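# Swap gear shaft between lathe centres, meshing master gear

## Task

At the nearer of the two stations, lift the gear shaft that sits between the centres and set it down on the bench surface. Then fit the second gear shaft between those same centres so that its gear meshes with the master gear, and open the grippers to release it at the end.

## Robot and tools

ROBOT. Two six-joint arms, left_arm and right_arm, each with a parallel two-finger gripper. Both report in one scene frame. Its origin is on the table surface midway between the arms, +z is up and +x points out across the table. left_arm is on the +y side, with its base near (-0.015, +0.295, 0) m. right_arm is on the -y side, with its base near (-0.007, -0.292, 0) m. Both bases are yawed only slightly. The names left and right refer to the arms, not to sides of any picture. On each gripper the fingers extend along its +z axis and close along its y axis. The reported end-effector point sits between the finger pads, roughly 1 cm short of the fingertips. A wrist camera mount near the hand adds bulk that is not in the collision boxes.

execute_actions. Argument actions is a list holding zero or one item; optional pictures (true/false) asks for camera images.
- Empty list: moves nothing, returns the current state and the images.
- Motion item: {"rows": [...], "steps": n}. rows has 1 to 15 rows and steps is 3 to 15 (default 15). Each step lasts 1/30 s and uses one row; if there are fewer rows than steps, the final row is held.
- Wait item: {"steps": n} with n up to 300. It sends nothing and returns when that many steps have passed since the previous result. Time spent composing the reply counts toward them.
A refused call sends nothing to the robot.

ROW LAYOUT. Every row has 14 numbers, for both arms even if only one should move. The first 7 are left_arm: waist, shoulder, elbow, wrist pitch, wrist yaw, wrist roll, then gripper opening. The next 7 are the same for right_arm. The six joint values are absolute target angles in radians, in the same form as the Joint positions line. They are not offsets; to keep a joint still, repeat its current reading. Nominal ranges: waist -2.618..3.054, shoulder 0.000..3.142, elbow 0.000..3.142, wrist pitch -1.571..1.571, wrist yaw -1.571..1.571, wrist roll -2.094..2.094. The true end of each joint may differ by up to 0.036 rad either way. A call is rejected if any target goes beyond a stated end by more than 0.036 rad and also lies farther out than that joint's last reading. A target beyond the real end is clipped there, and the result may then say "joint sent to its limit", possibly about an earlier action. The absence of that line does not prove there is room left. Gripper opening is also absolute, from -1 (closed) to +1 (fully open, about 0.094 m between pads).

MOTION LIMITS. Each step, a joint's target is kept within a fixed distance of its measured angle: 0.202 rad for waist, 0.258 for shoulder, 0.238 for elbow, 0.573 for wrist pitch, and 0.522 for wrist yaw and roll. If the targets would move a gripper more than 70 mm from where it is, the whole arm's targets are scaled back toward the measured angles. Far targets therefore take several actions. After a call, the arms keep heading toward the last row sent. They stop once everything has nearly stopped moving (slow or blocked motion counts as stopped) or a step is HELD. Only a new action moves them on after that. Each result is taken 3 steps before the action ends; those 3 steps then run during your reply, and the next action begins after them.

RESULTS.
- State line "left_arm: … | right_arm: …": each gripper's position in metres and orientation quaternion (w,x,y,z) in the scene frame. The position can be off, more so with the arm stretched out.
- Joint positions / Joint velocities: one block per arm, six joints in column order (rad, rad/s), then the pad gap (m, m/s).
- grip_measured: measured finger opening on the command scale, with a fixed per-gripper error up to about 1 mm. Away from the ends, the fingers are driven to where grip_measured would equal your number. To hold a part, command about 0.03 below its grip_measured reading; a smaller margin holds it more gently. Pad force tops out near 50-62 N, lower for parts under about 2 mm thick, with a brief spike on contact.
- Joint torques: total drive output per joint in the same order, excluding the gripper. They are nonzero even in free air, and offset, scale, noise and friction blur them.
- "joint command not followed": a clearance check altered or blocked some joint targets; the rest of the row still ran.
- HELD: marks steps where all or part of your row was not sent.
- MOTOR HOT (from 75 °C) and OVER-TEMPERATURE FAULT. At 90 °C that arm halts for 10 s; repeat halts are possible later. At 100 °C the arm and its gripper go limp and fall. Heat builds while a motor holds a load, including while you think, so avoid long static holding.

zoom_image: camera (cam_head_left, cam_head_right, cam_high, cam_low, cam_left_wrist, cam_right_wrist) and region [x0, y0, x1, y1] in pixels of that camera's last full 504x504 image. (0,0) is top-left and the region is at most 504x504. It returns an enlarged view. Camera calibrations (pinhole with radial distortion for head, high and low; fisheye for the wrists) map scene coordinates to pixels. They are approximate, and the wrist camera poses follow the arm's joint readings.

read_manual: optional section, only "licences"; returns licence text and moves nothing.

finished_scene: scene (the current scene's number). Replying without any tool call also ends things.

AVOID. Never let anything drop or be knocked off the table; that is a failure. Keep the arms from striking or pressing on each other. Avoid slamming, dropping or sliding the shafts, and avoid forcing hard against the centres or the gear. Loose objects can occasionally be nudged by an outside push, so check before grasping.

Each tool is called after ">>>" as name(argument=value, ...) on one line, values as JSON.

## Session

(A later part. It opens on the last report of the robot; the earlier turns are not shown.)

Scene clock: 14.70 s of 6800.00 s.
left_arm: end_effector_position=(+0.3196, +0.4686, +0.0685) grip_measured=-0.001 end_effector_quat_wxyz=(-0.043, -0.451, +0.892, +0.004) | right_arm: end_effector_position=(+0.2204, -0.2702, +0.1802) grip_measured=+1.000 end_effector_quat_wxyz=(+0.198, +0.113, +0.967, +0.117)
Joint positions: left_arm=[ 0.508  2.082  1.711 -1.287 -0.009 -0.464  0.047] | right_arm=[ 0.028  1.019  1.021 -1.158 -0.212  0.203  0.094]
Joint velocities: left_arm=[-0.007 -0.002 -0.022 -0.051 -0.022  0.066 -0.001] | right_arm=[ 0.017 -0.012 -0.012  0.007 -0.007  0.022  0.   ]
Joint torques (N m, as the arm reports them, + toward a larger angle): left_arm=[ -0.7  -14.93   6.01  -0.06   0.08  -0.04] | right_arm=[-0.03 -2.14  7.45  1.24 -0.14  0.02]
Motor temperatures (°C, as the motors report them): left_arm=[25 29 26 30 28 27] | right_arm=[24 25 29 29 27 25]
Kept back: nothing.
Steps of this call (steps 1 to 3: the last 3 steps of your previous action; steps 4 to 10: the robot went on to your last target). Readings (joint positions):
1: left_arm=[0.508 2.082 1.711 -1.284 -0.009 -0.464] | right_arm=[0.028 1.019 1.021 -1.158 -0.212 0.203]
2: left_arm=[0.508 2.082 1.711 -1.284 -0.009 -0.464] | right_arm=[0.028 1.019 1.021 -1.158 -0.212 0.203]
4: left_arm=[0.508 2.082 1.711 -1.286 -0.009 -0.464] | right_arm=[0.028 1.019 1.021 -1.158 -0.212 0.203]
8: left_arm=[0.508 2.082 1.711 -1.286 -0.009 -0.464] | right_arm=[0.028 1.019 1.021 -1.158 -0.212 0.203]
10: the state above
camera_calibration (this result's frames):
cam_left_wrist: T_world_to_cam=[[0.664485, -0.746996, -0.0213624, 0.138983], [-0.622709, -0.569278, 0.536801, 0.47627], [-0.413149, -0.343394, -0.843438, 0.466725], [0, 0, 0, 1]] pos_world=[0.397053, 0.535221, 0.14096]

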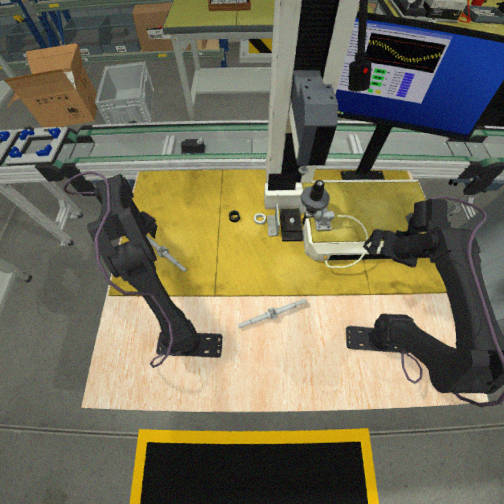

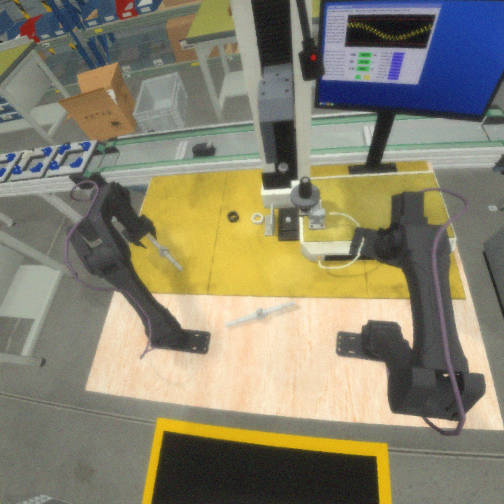

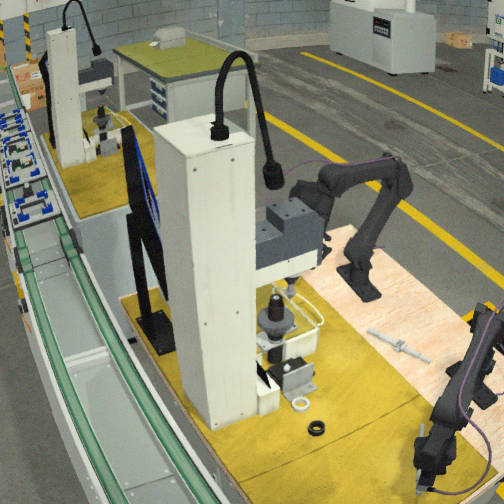

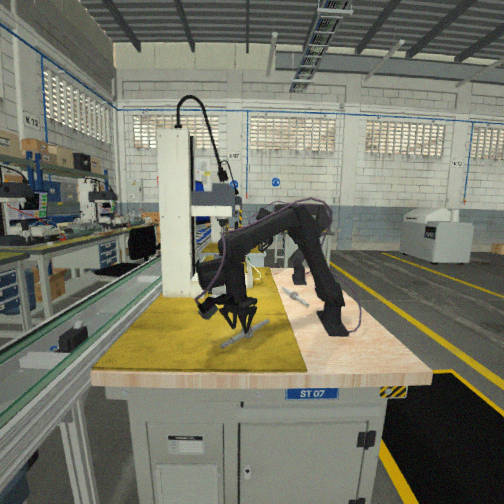

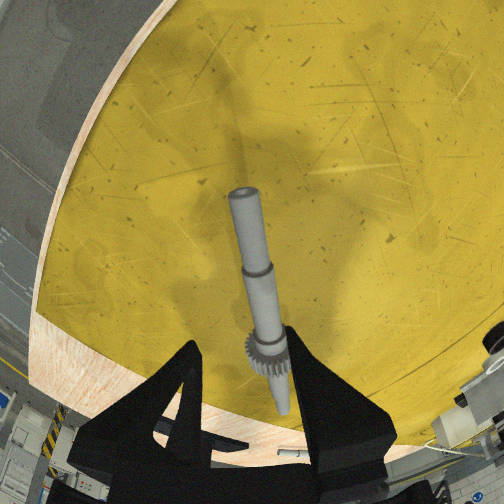

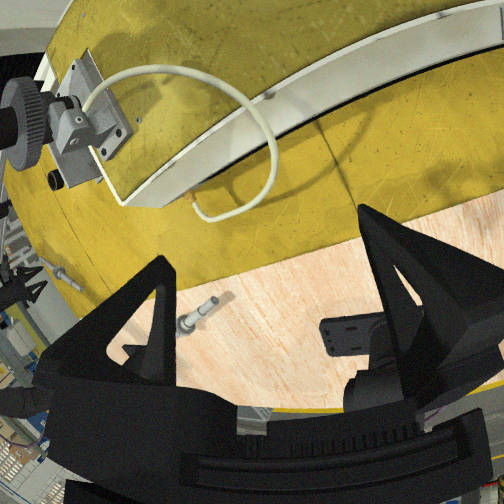

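>>> execute_actions(actions=[{"rows":[[0.47,2.08,1.64,-1.2,0,-0.42,0,0.028,1.019,1.021,-1.158,-0.212,0.203,1]],"steps":8}])

>>> execute_actions(actions=[{"rows":[[0.47,2.105,1.56,-1.105,0,-0.42,0,0.028,1.019,1.021,-1.158,-0.212,0.203,1]]}], pictures=true)

Scene clock: 15.00 s of 6800.00 s.
left_arm: end_effector_position=(+0.3202, +0.4586, +0.0558) grip_measured=-0.001 end_effector_quat_wxyz=(-0.046, -0.429, +0.902, +0.004) | right_arm: end_effector_position=(+0.2204, -0.2702, +0.1802) grip_measured=+1.000 end_effector_quat_wxyz=(+0.198, +0.113, +0.967, +0.117)
Joint positions: left_arm=[ 0.483  2.08   1.656 -1.24  -0.009 -0.441  0.047] | right_arm=[ 0.028  1.019  1.021 -1.158 -0.212  0.203  0.094]
Joint velocities: left_arm=[-0.168 -0.017 -0.168  0.022  0.007  0.11  -0.   ] | right_arm=[-0.017 -0.002 -0.002  0.051 -0.051 -0.022  0.   ]
Joint torques (N m, as the arm reports them, + toward a larger angle): left_arm=[ -0.33 -12.86   5.06   0.41   0.01   0.09] | right_arm=[ 0.   -2.14  7.44  1.24 -0.14  0.02]
Motor temperatures (°C, as the motors report them): left_arm=[25 29 26 30 28 27] | right_arm=[24 25 29 29 27 25]
Steps of this call (steps 1 to 4: the robot went on to your last target; steps 5 to 9: the first 5 steps of this action). Readings (joint positions):
5: left_arm=[0.505 2.081 1.702 -1.276 -0.009 -0.459] | right_arm=[0.028 1.019 1.021 -1.158 -0.212 0.203]
6: left_arm=[0.502 2.080 1.689 -1.261 -0.009 -0.453] | right_arm=[0.028 1.019 1.021 -1.158 -0.212 0.203]
8: left_arm=[0.489 2.080 1.664 -1.242 -0.009 -0.444] | right_arm=[0.028 1.019 1.021 -1.158 -0.212 0.203]
9: the state above

Scene clock: 15.50 s of 6800.00 s.
left_arm: end_effector_position=(+0.3207, +0.4551, +0.0273) grip_measured=-0.001 end_effector_quat_wxyz=(-0.044, -0.420, +0.906, +0.003) | right_arm: end_effector_position=(+0.2204, -0.2702, +0.1802) grip_measured=+1.000 end_effector_quat_wxyz=(+0.198, +0.113, +0.967, +0.117)
Joint positions: left_arm=[ 0.475  2.098  1.569 -1.13  -0.007 -0.429  0.047] | right_arm=[ 0.028  1.019  1.021 -1.158 -0.212  0.203  0.094]
Joint velocities: left_arm=[-0.032 -0.002  0.012  0.11   0.007  0.066 -0.   ] | right_arm=[ 0.007 -0.002  0.007  0.022 -0.037  0.051  0.   ]
Joint torques (N m, as the arm reports them, + toward a larger angle): left_arm=[ -0.48 -12.45   4.54   0.25   0.07   0.08] | right_arm=[-0.02 -2.15  7.45  1.25 -0.14  0.01]
Motor temperatures (°C, as the motors report them): left_arm=[25 29 26 30 28 27] | right_arm=[24 25 29 29 27 25]
Steps of this call (steps 1 to 3: the last 3 steps of your previous action; steps 4 to 15: the first 12 steps of this action). Readings (joint positions):
4: left_arm=[0.475 2.079 1.640 -1.213 -0.007 -0.433] | right_arm=[0.028 1.019 1.021 -1.158 -0.212 0.203]
5: left_arm=[0.475 2.079 1.624 -1.190 -0.007 -0.432] | right_arm=[0.028 1.019 1.021 -1.158 -0.212 0.203]
7: left_arm=[0.475 2.085 1.590 -1.162 -0.007 -0.431] | right_arm=[0.028 1.019 1.021 -1.158 -0.212 0.203]
11: left_arm=[0.475 2.098 1.569 -1.144 -0.007 -0.430] | right_arm=[0.028 1.019 1.021 -1.158 -0.212 0.203]
15: the state above
camera_calibration (this result's frames):
cam_left_wrist: T_world_to_cam=[[0.612811, -0.790045, -0.0170709, 0.163284], [-0.659558, -0.523256, 0.539617, 0.482267], [-0.435254, -0.319424, -0.841738, 0.423904], [0, 0, 0, 1]] pos_world=[0.402528, 0.516756, 0.0993643]

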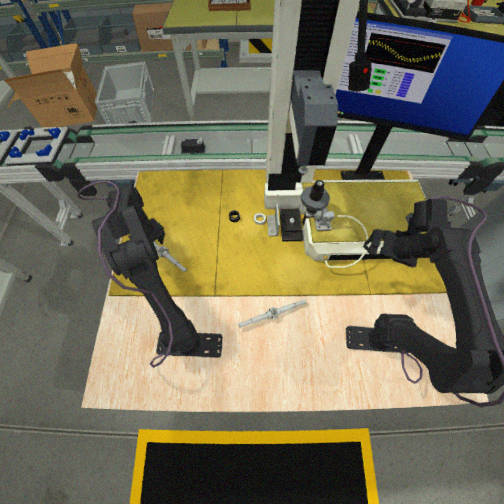

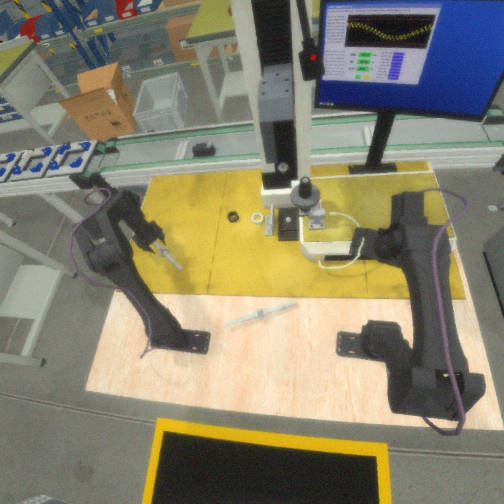

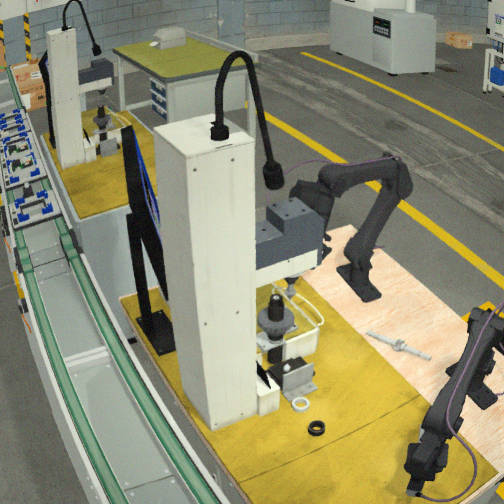

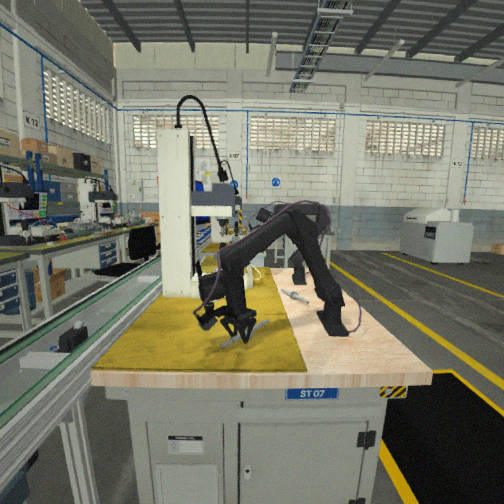

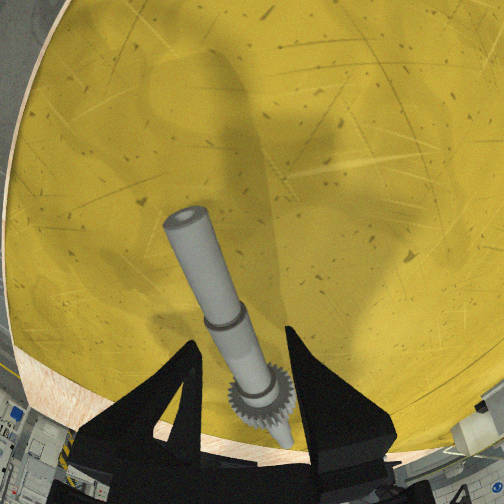

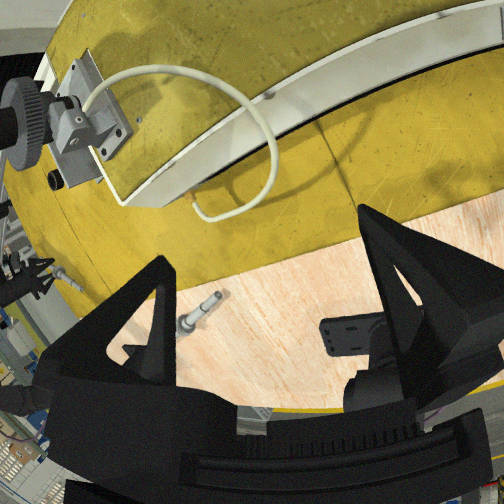

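A bit lower and outward, close, lift.

>>> execute_actions(actions=[{"rows":[[0.49,2.13,1.565,-1.07,0,-0.42,0,0.028,1.019,1.021,-1.158,-0.212,0.203,1]],"steps":10}])

>>> execute_actions(actions=[{"rows":[[0.49,2.13,1.565,-1.07,0,-0.42,-1,0.028,1.019,1.021,-1.158,-0.212,0.203,1]],"steps":10}])

>>> execute_actions(actions=[{"rows":[[0.4,1.4,1.4,-1,0,0,-1,0.028,1.019,1.021,-1.158,-0.212,0.203,1]]}])

>>> execute_actions(actions=[{"rows":[[0,1.2,0.75,0.65,0,0,-1,0.028,1.019,1.021,-1.158,-0.212,0.203,1]]}])

>>> execute_actions(actions=[{"steps":15}])

>>> execute_actions(actions=[{"rows":[[-0.8,1.2,0.75,0.65,0,0,-1,0.028,1.019,1.021,-1.158,-0.212,0.203,1]]}])

>>> execute_actions(actions=[{"steps":10}])

>>> execute_actions(actions=[{"rows":[[-0.72,1.55,0.82,0.95,0,0,-1,0.028,1.019,1.021,-1.158,-0.212,0.203,1]]}])

>>> execute_actions(actions=[{"steps":12}], pictures=true)

>>> zoom_image(camera="cam_high", region=[240, 260, 380, 400])

Scene clock: 15.97 s of 6800.00 s.
left_arm: end_effector_position=(+0.3275, +0.4586, +0.0229) grip_measured=-0.001 end_effector_quat_wxyz=(-0.032, -0.420, +0.907, +0.003) | right_arm: end_effector_position=(+0.2204, -0.2702, +0.1802) grip_measured=+1.000 end_effector_quat_wxyz=(+0.198, +0.113, +0.967, +0.117)
Joint positions: left_arm=[ 0.476  2.109  1.569 -1.095 -0.007 -0.428  0.047] | right_arm=[ 0.028  1.019  1.021 -1.158 -0.212  0.203  0.094]
Joint velocities: left_arm=[ 0.012  0.007 -0.007 -0.022 -0.022  0.007 -0.   ] | right_arm=[-0.002  0.012  0.002  0.037 -0.022 -0.051  0.   ]
Joint torques (N m, as the arm reports them, + toward a larger angle): left_arm=[  1.11 -11.34   5.05   0.38   0.05   0.1 ] | right_arm=[-0.03 -2.15  7.44  1.24 -0.14  0.02]
Motor temperatures (°C, as the motors report them): left_arm=[25 29 26 29 28 27] | right_arm=[24 25 29 29 27 25]
Steps of this call (steps 1 to 3: the last 3 steps of your previous action; steps 4 to 7: the robot went on to your last target; steps 8 to 14: the first 7 steps of this action). Readings (joint positions):
8: left_arm=[0.475 2.099 1.569 -1.120 -0.007 -0.429] | right_arm=[0.028 1.019 1.021 -1.158 -0.212 0.203]
9: left_arm=[0.475 2.100 1.569 -1.114 -0.007 -0.429] | right_arm=[0.028 1.019 1.021 -1.158 -0.212 0.203]
11: left_arm=[0.475 2.104 1.569 -1.102 -0.007 -0.428] | right_arm=[0.028 1.019 1.021 -1.158 -0.212 0.203]
14: the state above

Scene clock: 16.30 s of 6800.00 s.
left_arm: end_effector_position=(+0.3291, +0.4599, +0.0228) grip_measured=-0.656 end_effector_quat_wxyz=(-0.028, -0.421, +0.907, +0.001) | right_arm: end_effector_position=(+0.2204, -0.2702, +0.1802) grip_measured=+1.000 end_effector_quat_wxyz=(+0.198, +0.113, +0.967, +0.117)
Joint positions: left_arm=[ 0.479  2.109  1.569 -1.087 -0.003 -0.425  0.016] | right_arm=[ 0.028  1.019  1.021 -1.158 -0.212  0.203  0.094]
Joint velocities: left_arm=[ 0.002 -0.007 -0.012 -0.066 -0.051 -0.037  0.   ] | right_arm=[ 0.027 -0.017 -0.007  0.007 -0.007  0.037  0.   ]
Joint torques (N m, as the arm reports them, + toward a larger angle): left_arm=[  0.91 -11.45   5.     0.3    0.04   0.09] | right_arm=[-0.03 -2.13  7.45  1.23 -0.14  0.01]
Motor temperatures (°C, as the motors report them): left_arm=[25 29 26 29 28 27] | right_arm=[24 25 29 29 27 25]
Steps of this call (steps 1 to 3: the last 3 steps of your previous action; steps 4 to 10: the first 7 steps of this action). Readings (joint positions):
4: left_arm=[0.478 2.109 1.569 -1.093 -0.005 -0.428] | right_arm=[0.028 1.019 1.021 -1.158 -0.212 0.203]
5: left_arm=[0.478 2.109 1.569 -1.091 -0.005 -0.428] | right_arm=[0.028 1.019 1.021 -1.158 -0.212 0.203]
7: left_arm=[0.479 2.109 1.569 -1.089 -0.004 -0.426] | right_arm=[0.028 1.019 1.021 -1.158 -0.212 0.203]
10: the state above

Scene clock: 16.80 s of 6800.00 s.
left_arm: end_effector_position=(+0.3187, +0.4235, +0.1999) grip_measured=-0.655 end_effector_quat_wxyz=(+0.235, -0.201, +0.950, +0.039) | right_arm: end_effector_position=(+0.2204, -0.2702, +0.1802) grip_measured=+1.000 end_effector_quat_wxyz=(+0.198, +0.113, +0.967, +0.117)
Joint positions: left_arm=[ 0.399  1.472  1.386 -1.004 -0.003 -0.052  0.016] | right_arm=[ 0.028  1.019  1.021 -1.158 -0.212  0.203  0.094]
Joint velocities: left_arm=[-0.007 -1.399 -0.002 -0.022 -0.037  0.3   -0.001] | right_arm=[-0.007  0.002 -0.007 -0.022 -0.022 -0.022  0.   ]
Joint torques (N m, as the arm reports them, + toward a larger angle): left_arm=[ 0.08 -6.13  7.18  1.16  0.02  0.08] | right_arm=[-0.02 -2.14  7.45  1.24 -0.14  0.02]
Motor temperatures (°C, as the motors report them): left_arm=[25 29 26 29 28 27] | right_arm=[24 25 29 29 27 25]
Steps of this call (steps 1 to 3: the last 3 steps of your previous action; steps 4 to 15: the first 12 steps of this action). Readings (joint positions):
4: left_arm=[0.473 2.081 1.536 -1.056 -0.002 -0.368] | right_arm=[0.028 1.019 1.021 -1.158 -0.212 0.203]
5: left_arm=[0.463 2.029 1.479 -1.017 -0.007 -0.295] | right_arm=[0.028 1.019 1.021 -1.158 -0.212 0.203]
7: left_arm=[0.431 1.913 1.406 -1.018 -0.009 -0.199] | right_arm=[0.028 1.019 1.021 -1.158 -0.212 0.203]
11: left_arm=[0.399 1.693 1.386 -1.021 -0.003 -0.104] | right_arm=[0.028 1.019 1.021 -1.158 -0.212 0.203]
15: the state above

Scene clock: 17.30 s of 6800.00 s.
left_arm: end_effector_position=(+0.3715, +0.2719, +0.1665) grip_measured=-0.655 end_effector_quat_wxyz=(+0.489, +0.023, +0.872, -0.024) | right_arm: end_effector_position=(+0.2204, -0.2702, +0.1802) grip_measured=+1.000 end_effector_quat_wxyz=(+0.198, +0.113, +0.967, +0.117)
Joint positions: left_arm=[-0.016  1.238  0.709 -0.019  0.021 -0.01   0.016] | right_arm=[ 0.028  1.019  1.021 -1.158 -0.212  0.203  0.094]
Joint velocities: left_arm=[-0.002 -0.012 -0.071  1.048 -0.007  0.051  0.001] | right_arm=[ 0.012 -0.007  0.012  0.022 -0.007  0.037  0.   ]
Joint torques (N m, as the arm reports them, + toward a larger angle): left_arm=[ 0.83 -7.03  8.52  3.38 -0.09  0.08] | right_arm=[-0.02 -2.14  7.43  1.24 -0.14  0.02]
Motor temperatures (°C, as the motors report them): left_arm=[25 29 26 30 28 27] | right_arm=[24 25 29 29 27 25]
Steps of this call (steps 1 to 3: the last 3 steps of your previous action; steps 4 to 15: the first 12 steps of this action). Readings (joint positions):
4: left_arm=[0.377 1.357 1.349 -0.938 -0.019 -0.027] | right_arm=[0.028 1.019 1.021 -1.158 -0.212 0.203]
5: left_arm=[0.331 1.311 1.268 -0.825 -0.043 -0.018] | right_arm=[0.028 1.019 1.021 -1.158 -0.212 0.203]
7: left_arm=[0.203 1.243 1.108 -0.615 -0.043 -0.013] | right_arm=[0.028 1.019 1.021 -1.158 -0.212 0.203]
11: left_arm=[-0.003 1.225 0.804 -0.194 0.009 -0.010] | right_arm=[0.028 1.019 1.021 -1.158 -0.212 0.203]
15: the state above

Scene clock: 17.80 s of 6800.00 s.
left_arm: end_effector_position=(+0.4078, +0.2724, +0.2843) grip_measured=-0.655 end_effector_quat_wxyz=(+0.690, +0.020, +0.723, -0.025) | right_arm: end_effector_position=(+0.2204, -0.2702, +0.1802) grip_measured=+1.000 end_effector_quat_wxyz=(+0.198, +0.113, +0.967, +0.117)
Joint positions: left_arm=[-0.013  1.238  0.707  0.484  0.014 -0.008  0.016] | right_arm=[ 0.028  1.019  1.021 -1.158 -0.212  0.203  0.094]
Joint velocities: left_arm=[ 0.012  0.007 -0.002  0.403  0.022  0.022  0.001] | right_arm=[-0.012 -0.007 -0.002 -0.051  0.051 -0.007  0.   ]
Joint torques (N m, as the arm reports them, + toward a larger angle): left_arm=[ 0.88 -8.65  9.52  3.2  -0.12  0.12] | right_arm=[-0.01 -2.15  7.43  1.24 -0.14  0.02]
Motor temperatures (°C, as the motors report them): left_arm=[25 29 26 30 28 27] | right_arm=[24 25 29 29 27 25]
Kept back: nothing.
Steps of this call (steps 1 to 3: the last 3 steps of your previous action; steps 4 to 15: the robot went on to your last target). Readings (joint positions):
1: left_arm=[-0.016 1.238 0.707 0.020 0.020 -0.010] | right_arm=[0.028 1.019 1.021 -1.158 -0.212 0.203]
2: left_arm=[-0.016 1.238 0.707 0.058 0.020 -0.010] | right_arm=[0.028 1.019 1.021 -1.158 -0.212 0.203]
4: left_arm=[-0.016 1.238 0.707 0.145 0.019 -0.010] | right_arm=[0.028 1.019 1.021 -1.158 -0.212 0.203]
8: left_arm=[-0.016 1.238 0.707 0.301 0.018 -0.010] | right_arm=[0.028 1.019 1.021 -1.158 -0.212 0.203]
15: the state above

Scene clock: 18.20 s of 6800.00 s.
left_arm: end_effector_position=(+0.3235, +0.0398, +0.2890) grip_measured=-0.655 end_effector_quat_wxyz=(+0.662, +0.225, +0.681, -0.219) | right_arm: end_effector_position=(+0.2204, -0.2702, +0.1802) grip_measured=+1.000 end_effector_quat_wxyz=(+0.198, +0.113, +0.967, +0.117)
Joint positions: left_arm=[-0.618  1.238  0.707  0.503 -0.016 -0.001  0.016] | right_arm=[ 0.028  1.019  1.021 -1.158 -0.212  0.203  0.094]
Joint velocities: left_arm=[-1.634  0.007 -0.007 -0.007 -0.066 -0.022  0.001] | right_arm=[ 0.002 -0.002 -0.002  0.022 -0.022 -0.007  0.   ]
Joint torques (N m, as the arm reports them, + toward a larger angle): left_arm=[-0.22 -8.    8.83  3.35  0.16  0.04] | right_arm=[-0.01 -2.14  7.41  1.24 -0.14  0.02]
Motor temperatures (°C, as the motors report them): left_arm=[25 29 26 30 28 27] | right_arm=[24 25 29 29 27 25]
Steps of this call (steps 1 to 12: the first 12 steps of this action). Readings (joint positions):
1: left_arm=[-0.032 1.238 0.707 0.494 -0.004 -0.008] | right_arm=[0.028 1.019 1.021 -1.158 -0.212 0.203]
2: left_arm=[-0.067 1.238 0.707 0.501 -0.028 -0.002] | right_arm=[0.028 1.019 1.021 -1.158 -0.212 0.203]
4: left_arm=[-0.166 1.238 0.707 0.503 -0.032 -0.001] | right_arm=[0.028 1.019 1.021 -1.158 -0.212 0.203]
8: left_arm=[-0.390 1.238 0.707 0.503 -0.023 -0.001] | right_arm=[0.028 1.019 1.021 -1.158 -0.212 0.203]
12: the state above

Scene clock: 18.53 s of 6800.00 s.
left_arm: end_effector_position=(+0.2642, -0.0242, +0.2943) grip_measured=-0.655 end_effector_quat_wxyz=(+0.640, +0.296, +0.644, -0.296) | right_arm: end_effector_position=(+0.2204, -0.2702, +0.1802) grip_measured=+1.000 end_effector_quat_wxyz=(+0.198, +0.113, +0.967, +0.117)
Joint positions: left_arm=[-0.81   1.238  0.707  0.524  0.018 -0.002  0.016] | right_arm=[ 0.028  1.019  1.021 -1.158 -0.212  0.203  0.094]
Joint velocities: left_arm=[ 0.022 -0.012 -0.017 -0.007 -0.095 -0.037 -0.   ] | right_arm=[-0.012 -0.002 -0.007 -0.022 -0.066 -0.037  0.   ]
Joint torques (N m, as the arm reports them, + toward a larger angle): left_arm=[ 0.75 -8.59  9.5   3.43 -0.11  0.04] | right_arm=[-0.03 -2.13  7.43  1.24 -0.14  0.02]
Motor temperatures (°C, as the motors report them): left_arm=[25 29 26 31 28 27] | right_arm=[24 25 29 29 27 25]
Kept back: nothing.
Steps of this call (steps 1 to 3: the last 3 steps of your previous action; steps 4 to 10: the robot went on to your last target). Readings (joint positions):
1: left_arm=[-0.675 1.238 0.707 0.503 -0.014 -0.001] | right_arm=[0.028 1.019 1.021 -1.158 -0.212 0.203]
2: left_arm=[-0.727 1.238 0.707 0.505 -0.009 -0.001] | right_arm=[0.028 1.019 1.021 -1.158 -0.212 0.203]
4: left_arm=[-0.797 1.238 0.707 0.511 0.016 -0.001] | right_arm=[0.028 1.019 1.021 -1.158 -0.212 0.203]
8: left_arm=[-0.813 1.238 0.707 0.522 0.025 -0.002] | right_arm=[0.028 1.019 1.021 -1.158 -0.212 0.203]
10: the state above

Scene clock: 18.93 s of 6800.00 s.
left_arm: end_effector_position=(+0.3408, -0.0384, +0.2368) grip_measured=-0.655 end_effector_quat_wxyz=(+0.646, +0.264, +0.669, -0.257) | right_arm: end_effector_position=(+0.2204, -0.2702, +0.1802) grip_measured=+1.000 end_effector_quat_wxyz=(+0.198, +0.113, +0.967, +0.117)
Joint positions: left_arm=[-0.718  1.599  0.783  0.784  0.    -0.003  0.016] | right_arm=[ 0.028  1.019  1.021 -1.158 -0.212  0.203  0.094]
Joint velocities: left_arm=[-0.002  0.002 -0.022  0.388 -0.081 -0.081 -0.001] | right_arm=[-0.002 -0.002 -0.002  0.022 -0.051 -0.037  0.   ]
Joint torques (N m, as the arm reports them, + toward a larger angle): left_arm=[ -0.18 -13.04   8.49   3.32  -0.01   0.02] | right_arm=[-0.02 -2.13  7.44  1.24 -0.14  0.02]
Motor temperatures (°C, as the motors report them): left_arm=[25 29 26 31 28 27] | right_arm=[24 25 29 29 27 25]
Steps of this call (steps 1 to 12: the first 12 steps of this action). Readings (joint positions):
1: left_arm=[-0.800 1.268 0.712 0.563 0.024 -0.002] | right_arm=[0.028 1.019 1.021 -1.158 -0.212 0.203]
2: left_arm=[-0.783 1.333 0.738 0.633 0.031 -0.003] | right_arm=[0.028 1.019 1.021 -1.158 -0.212 0.203]
4: left_arm=[-0.748 1.480 0.793 0.748 0.023 -0.003] | right_arm=[0.028 1.019 1.021 -1.158 -0.212 0.203]
8: left_arm=[-0.718 1.595 0.791 0.779 0.001 -0.003] | right_arm=[0.028 1.019 1.021 -1.158 -0.212 0.203]
12: the state above

Scene clock: 19.33 s of 6800.00 s.
left_arm: end_effector_position=(+0.3409, -0.0385, +0.2473) grip_measured=-0.655 end_effector_quat_wxyz=(+0.660, +0.258, +0.655, -0.263) | right_arm: end_effector_position=(+0.2204, -0.2702, +0.1802) grip_measured=+1.000 end_effector_quat_wxyz=(+0.198, +0.113, +0.967, +0.117)
Joint positions: left_arm=[-0.718  1.599  0.783  0.826  0.    -0.003  0.016] | right_arm=[ 0.028  1.019  1.021 -1.158 -0.212  0.203  0.094]
Joint velocities: left_arm=[ 0.017 -0.017 -0.012  0.007 -0.037  0.007 -0.   ] | right_arm=[-0.007  0.002  0.012 -0.081 -0.007  0.037  0.   ]
Joint torques (N m, as the arm reports them, + toward a larger angle): left_arm=[ -0.12 -13.06   8.52   3.41  -0.02   0.05] | right_arm=[-0.02 -2.13  7.43  1.24 -0.14  0.02]
Motor temperatures (°C, as the motors report them): left_arm=[25 29 26 31 28 27] | right_arm=[24 25 29 29 27 25]
Kept back: nothing.
Steps of this call (steps 1 to 3: the last 3 steps of your previous action; steps 4 to 12: the robot went on to your last target). Readings (joint positions):
1: left_arm=[-0.718 1.599 0.783 0.794 0.000 -0.003] | right_arm=[0.028 1.019 1.021 -1.158 -0.212 0.203]
2: left_arm=[-0.718 1.599 0.783 0.803 0.000 -0.003] | right_arm=[0.028 1.019 1.021 -1.158 -0.212 0.203]
4: left_arm=[-0.718 1.599 0.783 0.816 0.000 -0.003] | right_arm=[0.028 1.019 1.021 -1.158 -0.212 0.203]
8: left_arm=[-0.718 1.599 0.783 0.824 0.000 -0.003] | right_arm=[0.028 1.019 1.021 -1.158 -0.212 0.203]
12: the state above
camera_calibration (this result's frames):
cam_left_wrist: T_world_to_cam=[[-0.675489, -0.708629, -0.203862, 0.253274], [-0.207611, 0.448061, -0.869562, 0.350409], [0.70754, -0.545056, -0.44978, -0.034926], [0, 0, 0, 1]] pos_world=[0.268544, 0.00343555, 0.340626]

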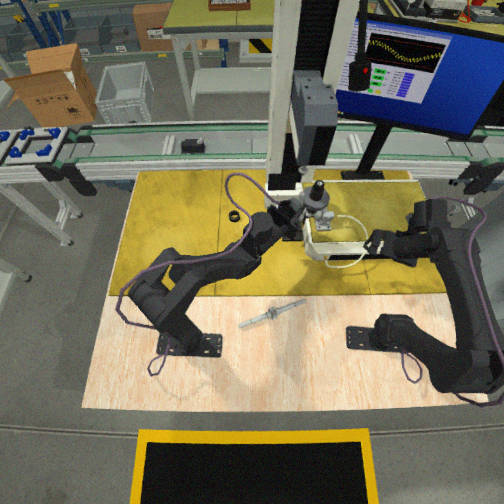

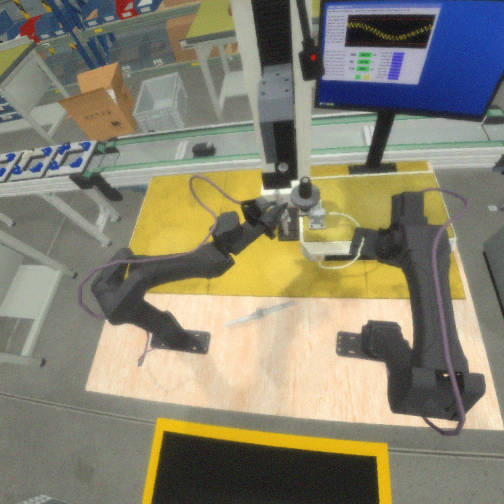

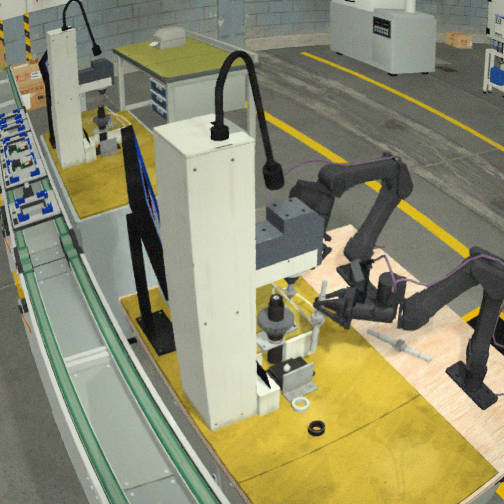

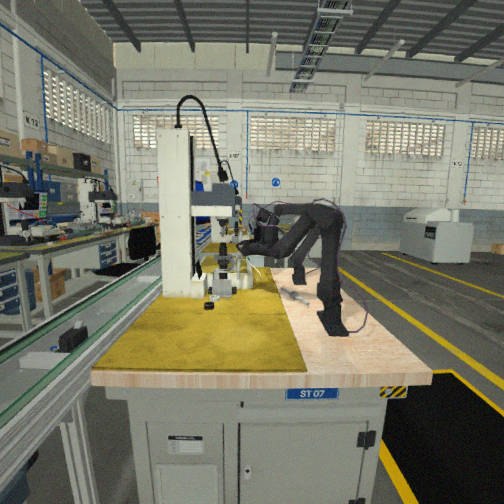

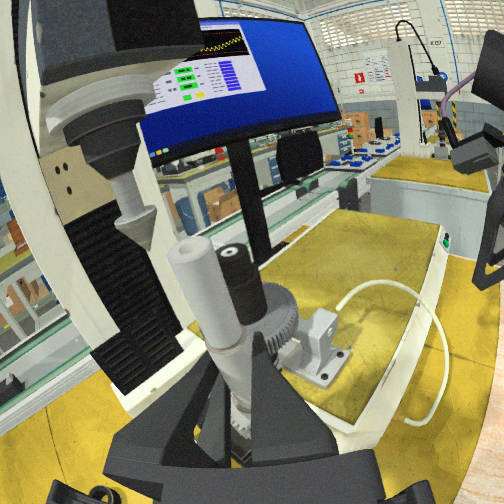

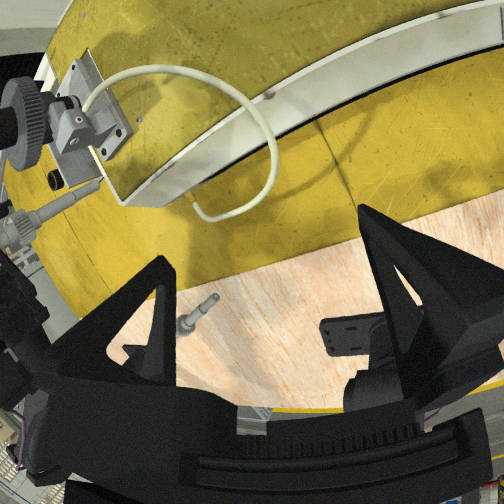

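Region (240, 260, 380, 400) of cam_high's 504x504 image, scaled by 3.600, with more detail than that image has.

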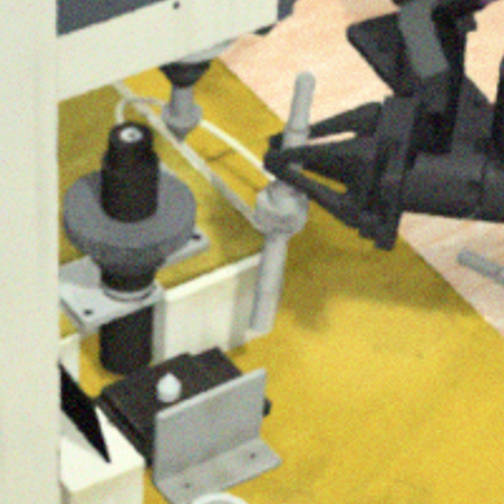

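>>> execute_actions(actions=[{"rows":[[-0.618,1.72,0.965,0.96,0,0,-1,0.028,1.019,1.021,-1.158,-0.212,0.203,1]]}])

>>> execute_actions(actions=[{"steps":8}], pictures=true)

>>> zoom_image(camera="cam_high", region=[240, 260, 380, 400])

>>> zoom_image(camera="cam_head_right", region=[240, 150, 340, 250])

Scene clock: 19.87 s of 6800.00 s.
left_arm: end_effector_position=(+0.4049, -0.0199, +0.2471) grip_measured=-0.655 end_effector_quat_wxyz=(+0.679, +0.219, +0.663, -0.227) | right_arm: end_effector_position=(+0.2204, -0.2702, +0.1802) grip_measured=+1.000 end_effector_quat_wxyz=(+0.198, +0.113, +0.967, +0.117)
Joint positions: left_arm=[-0.611  1.743  0.924  0.845 -0.005 -0.003  0.016] | right_arm=[ 0.028  1.019  1.021 -1.158 -0.212  0.203  0.094]
Joint velocities: left_arm=[-0.017 -0.007  0.017 -0.022 -0.081 -0.037  0.001] | right_arm=[ 0.002 -0.012  0.002 -0.022 -0.007  0.066  0.   ]
Joint torques (N m, as the arm reports them, + toward a larger angle): left_arm=[ -0.78 -12.45   8.79   3.32   0.06   0.05] | right_arm=[-0.01 -2.15  7.43  1.24 -0.14  0.02]
Motor temperatures (°C, as the motors report them): left_arm=[25 29 26 32 28 27] | right_arm=[24 25 29 29 27 25]
Steps of this call (steps 1 to 4: the robot went on to your last target; steps 5 to 16: the first 12 steps of this action). Readings (joint positions):
5: left_arm=[-0.709 1.614 0.799 0.826 0.009 -0.003] | right_arm=[0.028 1.019 1.021 -1.158 -0.212 0.203]
6: left_arm=[-0.694 1.648 0.837 0.826 0.019 -0.004] | right_arm=[0.028 1.019 1.021 -1.158 -0.212 0.203]
8: left_arm=[-0.655 1.715 0.906 0.840 0.018 -0.004] | right_arm=[0.028 1.019 1.021 -1.158 -0.212 0.203]
12: left_arm=[-0.610 1.743 0.924 0.844 -0.004 -0.003] | right_arm=[0.028 1.019 1.021 -1.158 -0.212 0.203]
16: the state above

Scene clock: 20.13 s of 6800.00 s.
left_arm: end_effector_position=(+0.4049, -0.0199, +0.2471) grip_measured=-0.655 end_effector_quat_wxyz=(+0.679, +0.219, +0.663, -0.227) | right_arm: end_effector_position=(+0.2204, -0.2702, +0.1802) grip_measured=+1.000 end_effector_quat_wxyz=(+0.198, +0.113, +0.967, +0.117)
Joint positions: left_arm=[-0.611  1.743  0.924  0.845 -0.005 -0.003  0.016] | right_arm=[ 0.028  1.019  1.021 -1.158 -0.212  0.203  0.094]
Joint velocities: left_arm=[-0.012  0.007 -0.017 -0.051  0.007  0.007  0.   ] | right_arm=[-0.002 -0.002 -0.007 -0.007 -0.007  0.051  0.   ]
Joint torques (N m, as the arm reports them, + toward a larger angle): left_arm=[ -0.81 -12.38   8.86   3.3    0.04   0.07] | right_arm=[-0.03 -2.14  7.42  1.25 -0.14  0.02]
Motor temperatures (°C, as the motors report them): left_arm=[25 29 26 32 28 27] | right_arm=[24 25 29 29 27 25]
Kept back: nothing.
Steps of this call (steps 1 to 3: the last 3 steps of your previous action; steps 4 to 8: the robot went on to your last target). Readings (joint positions):
1: left_arm=[-0.611 1.743 0.924 0.845 -0.005 -0.003] | right_arm=[0.028 1.019 1.021 -1.158 -0.212 0.203]
2: left_arm=[-0.611 1.743 0.924 0.845 -0.005 -0.003] | right_arm=[0.028 1.019 1.021 -1.158 -0.212 0.203]
4: left_arm=[-0.611 1.743 0.924 0.845 -0.005 -0.003] | right_arm=[0.028 1.019 1.021 -1.158 -0.212 0.203]
8: the state above
camera_calibration (this result's frames):
cam_left_wrist: T_world_to_cam=[[-0.588678, -0.782249, -0.203823, 0.272937], [-0.245364, 0.413155, -0.876983, 0.371569], [0.77023, -0.46625, -0.435151, -0.097642], [0, 0, 0, 1]] pos_world=[0.327049, 0.0144643, 0.339002]

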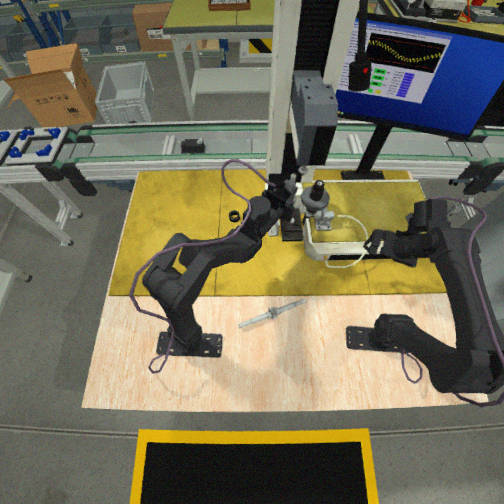

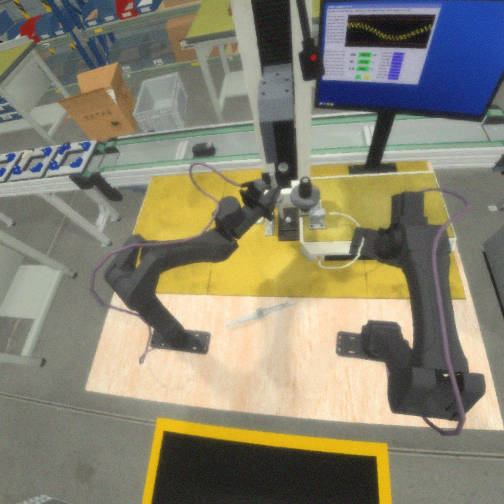

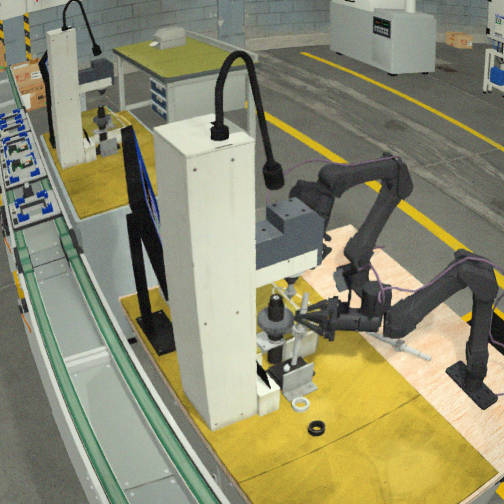

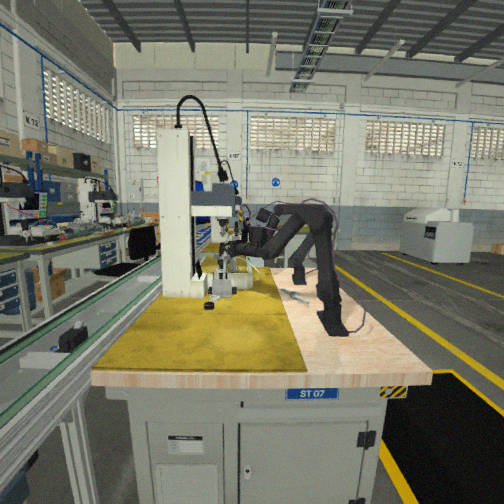

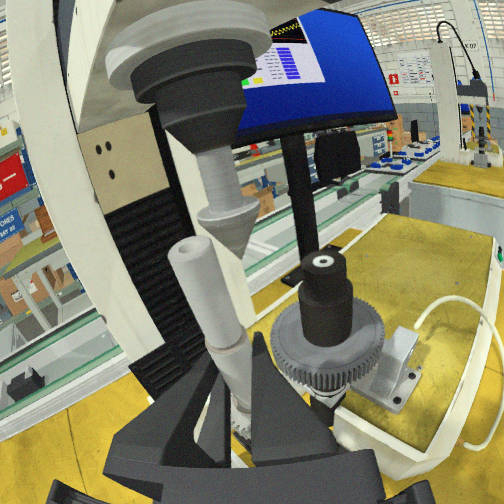

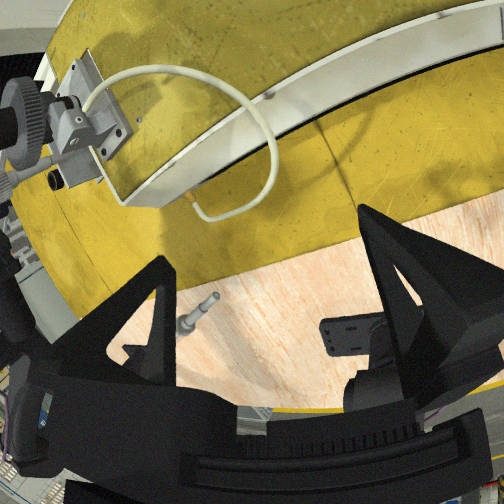

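Region (240, 260, 380, 400) of cam_high's 504x504 image, scaled by 3.600, with more detail than that image has.

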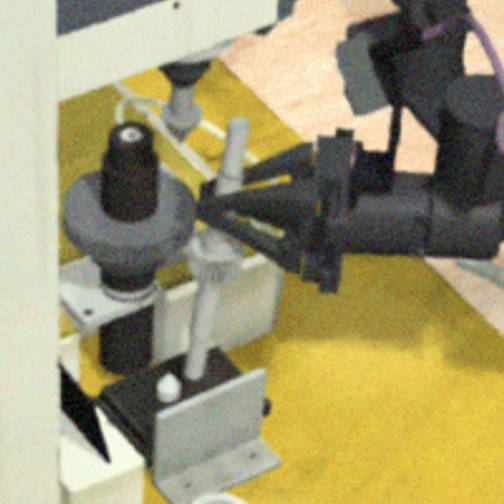

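Region (240, 150, 340, 250) of cam_head_right's 504x504 image, scaled by 5.040, with more detail than that image has.

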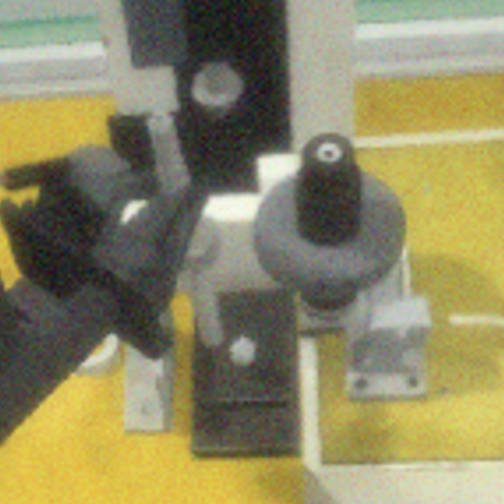

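>>> execute_actions(actions=[{"rows":[[-0.635,1.775,1.035,0.945,0,0,-1,0.028,1.019,1.021,-1.158,-0.212,0.203,1]]}], pictures=true)

>>> zoom_image(camera="cam_high", region=[240, 260, 380, 400])

>>> zoom_image(camera="cam_head_right", region=[240, 150, 340, 250])

Scene clock: 20.60 s of 6800.00 s.
left_arm: end_effector_position=(+0.4111, -0.0351, +0.2499) grip_measured=-0.655 end_effector_quat_wxyz=(+0.681, +0.223, +0.658, -0.233) | right_arm: end_effector_position=(+0.2204, -0.2702, +0.1802) grip_measured=+1.000 end_effector_quat_wxyz=(+0.198, +0.113, +0.967, +0.117)
Joint positions: left_arm=[-0.626  1.791  0.985  0.841 -0.006 -0.003  0.016] | right_arm=[ 0.028  1.019  1.021 -1.158 -0.212  0.203  0.094]
Joint velocities: left_arm=[-0.012  0.002  0.007 -0.051  0.051  0.007 -0.001] | right_arm=[-0.017  0.007  0.027 -0.037 -0.022  0.007  0.   ]
Joint torques (N m, as the arm reports them, + toward a larger angle): left_arm=[ -0.55 -12.38   9.4    3.22   0.05   0.05] | right_arm=[ 0.   -2.14  7.44  1.24 -0.14  0.02]
Motor temperatures (°C, as the motors report them): left_arm=[25 29 26 32 28 27] | right_arm=[24 25 29 29 27 25]
Steps of this call (steps 1 to 2: the robot went on to your last target; steps 3 to 14: the first 12 steps of this action). Readings (joint positions):
3: left_arm=[-0.612 1.748 0.931 0.843 -0.006 -0.003] | right_arm=[0.028 1.019 1.021 -1.158 -0.212 0.203]
4: left_arm=[-0.613 1.760 0.948 0.841 -0.006 -0.003] | right_arm=[0.028 1.019 1.021 -1.158 -0.212 0.203]
6: left_arm=[-0.619 1.783 0.977 0.841 -0.006 -0.003] | right_arm=[0.028 1.019 1.021 -1.158 -0.212 0.203]
10: left_arm=[-0.626 1.791 0.985 0.841 -0.006 -0.003] | right_arm=[0.028 1.019 1.021 -1.158 -0.212 0.203]
14: the state above
camera_calibration (this result's frames):
cam_left_wrist: T_world_to_cam=[[-0.599014, -0.774372, -0.203791, 0.269831], [-0.232423, 0.411691, -0.881187, 0.377531], [0.766265, -0.480477, -0.42659, -0.109297], [0, 0, 0, 1]] pos_world=[0.33313, 0.0010083, 0.341039]

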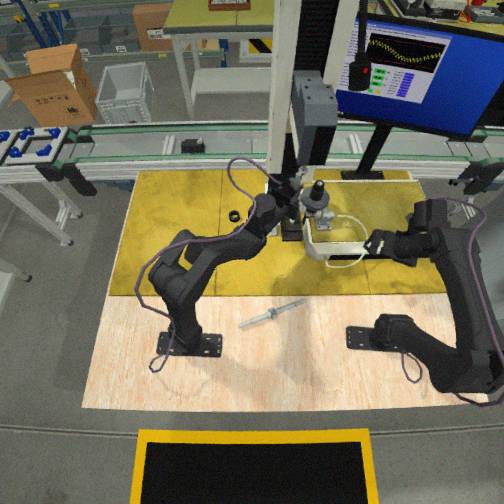

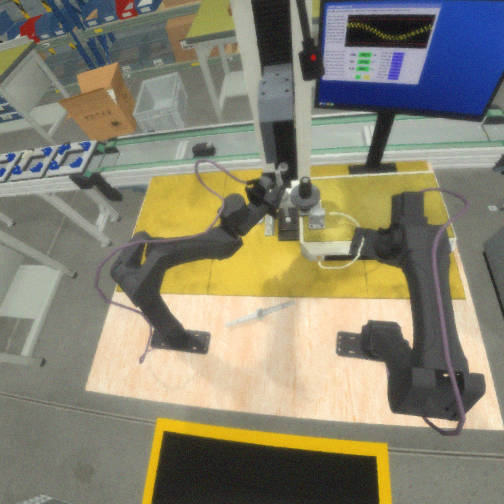

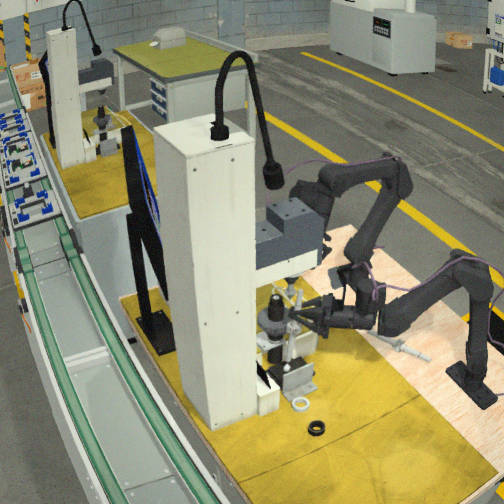

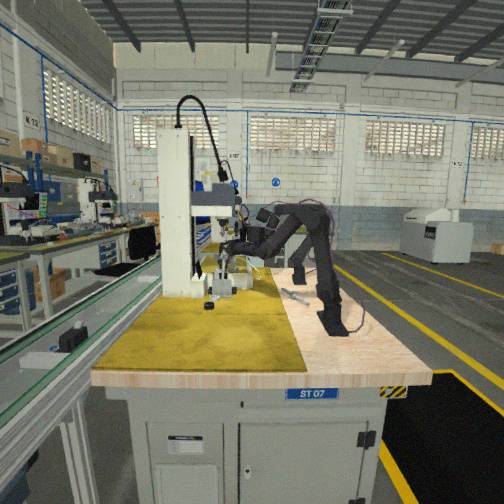

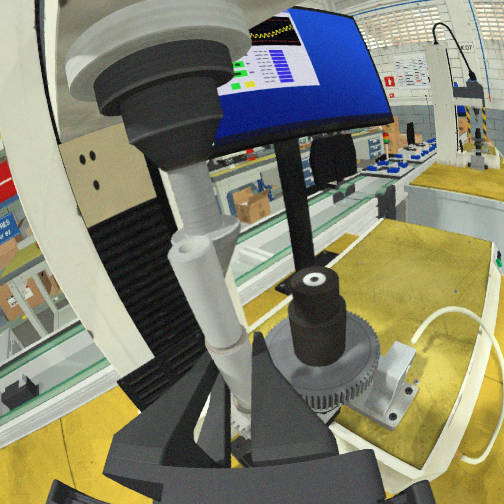

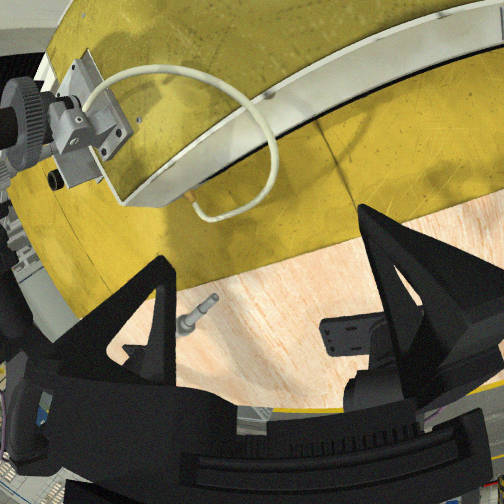

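Region (240, 260, 380, 400) of cam_high's 504x504 image, scaled by 3.600, with more detail than that image has.

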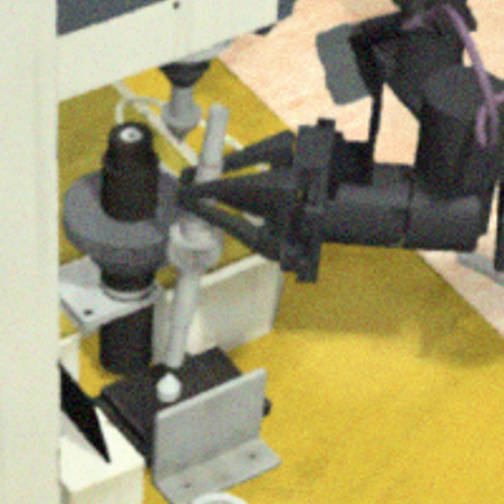

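Region (240, 150, 340, 250) of cam_head_right's 504x504 image, scaled by 5.040, with more detail than that image has.

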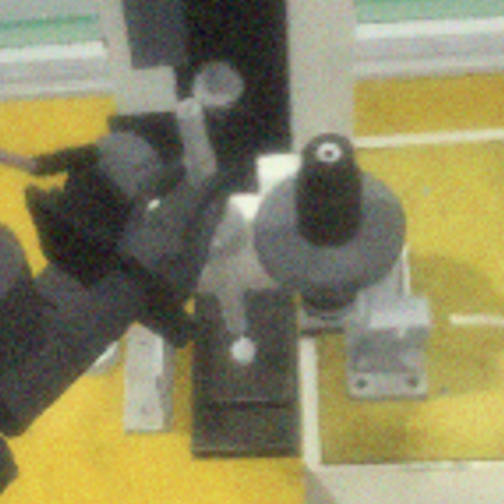

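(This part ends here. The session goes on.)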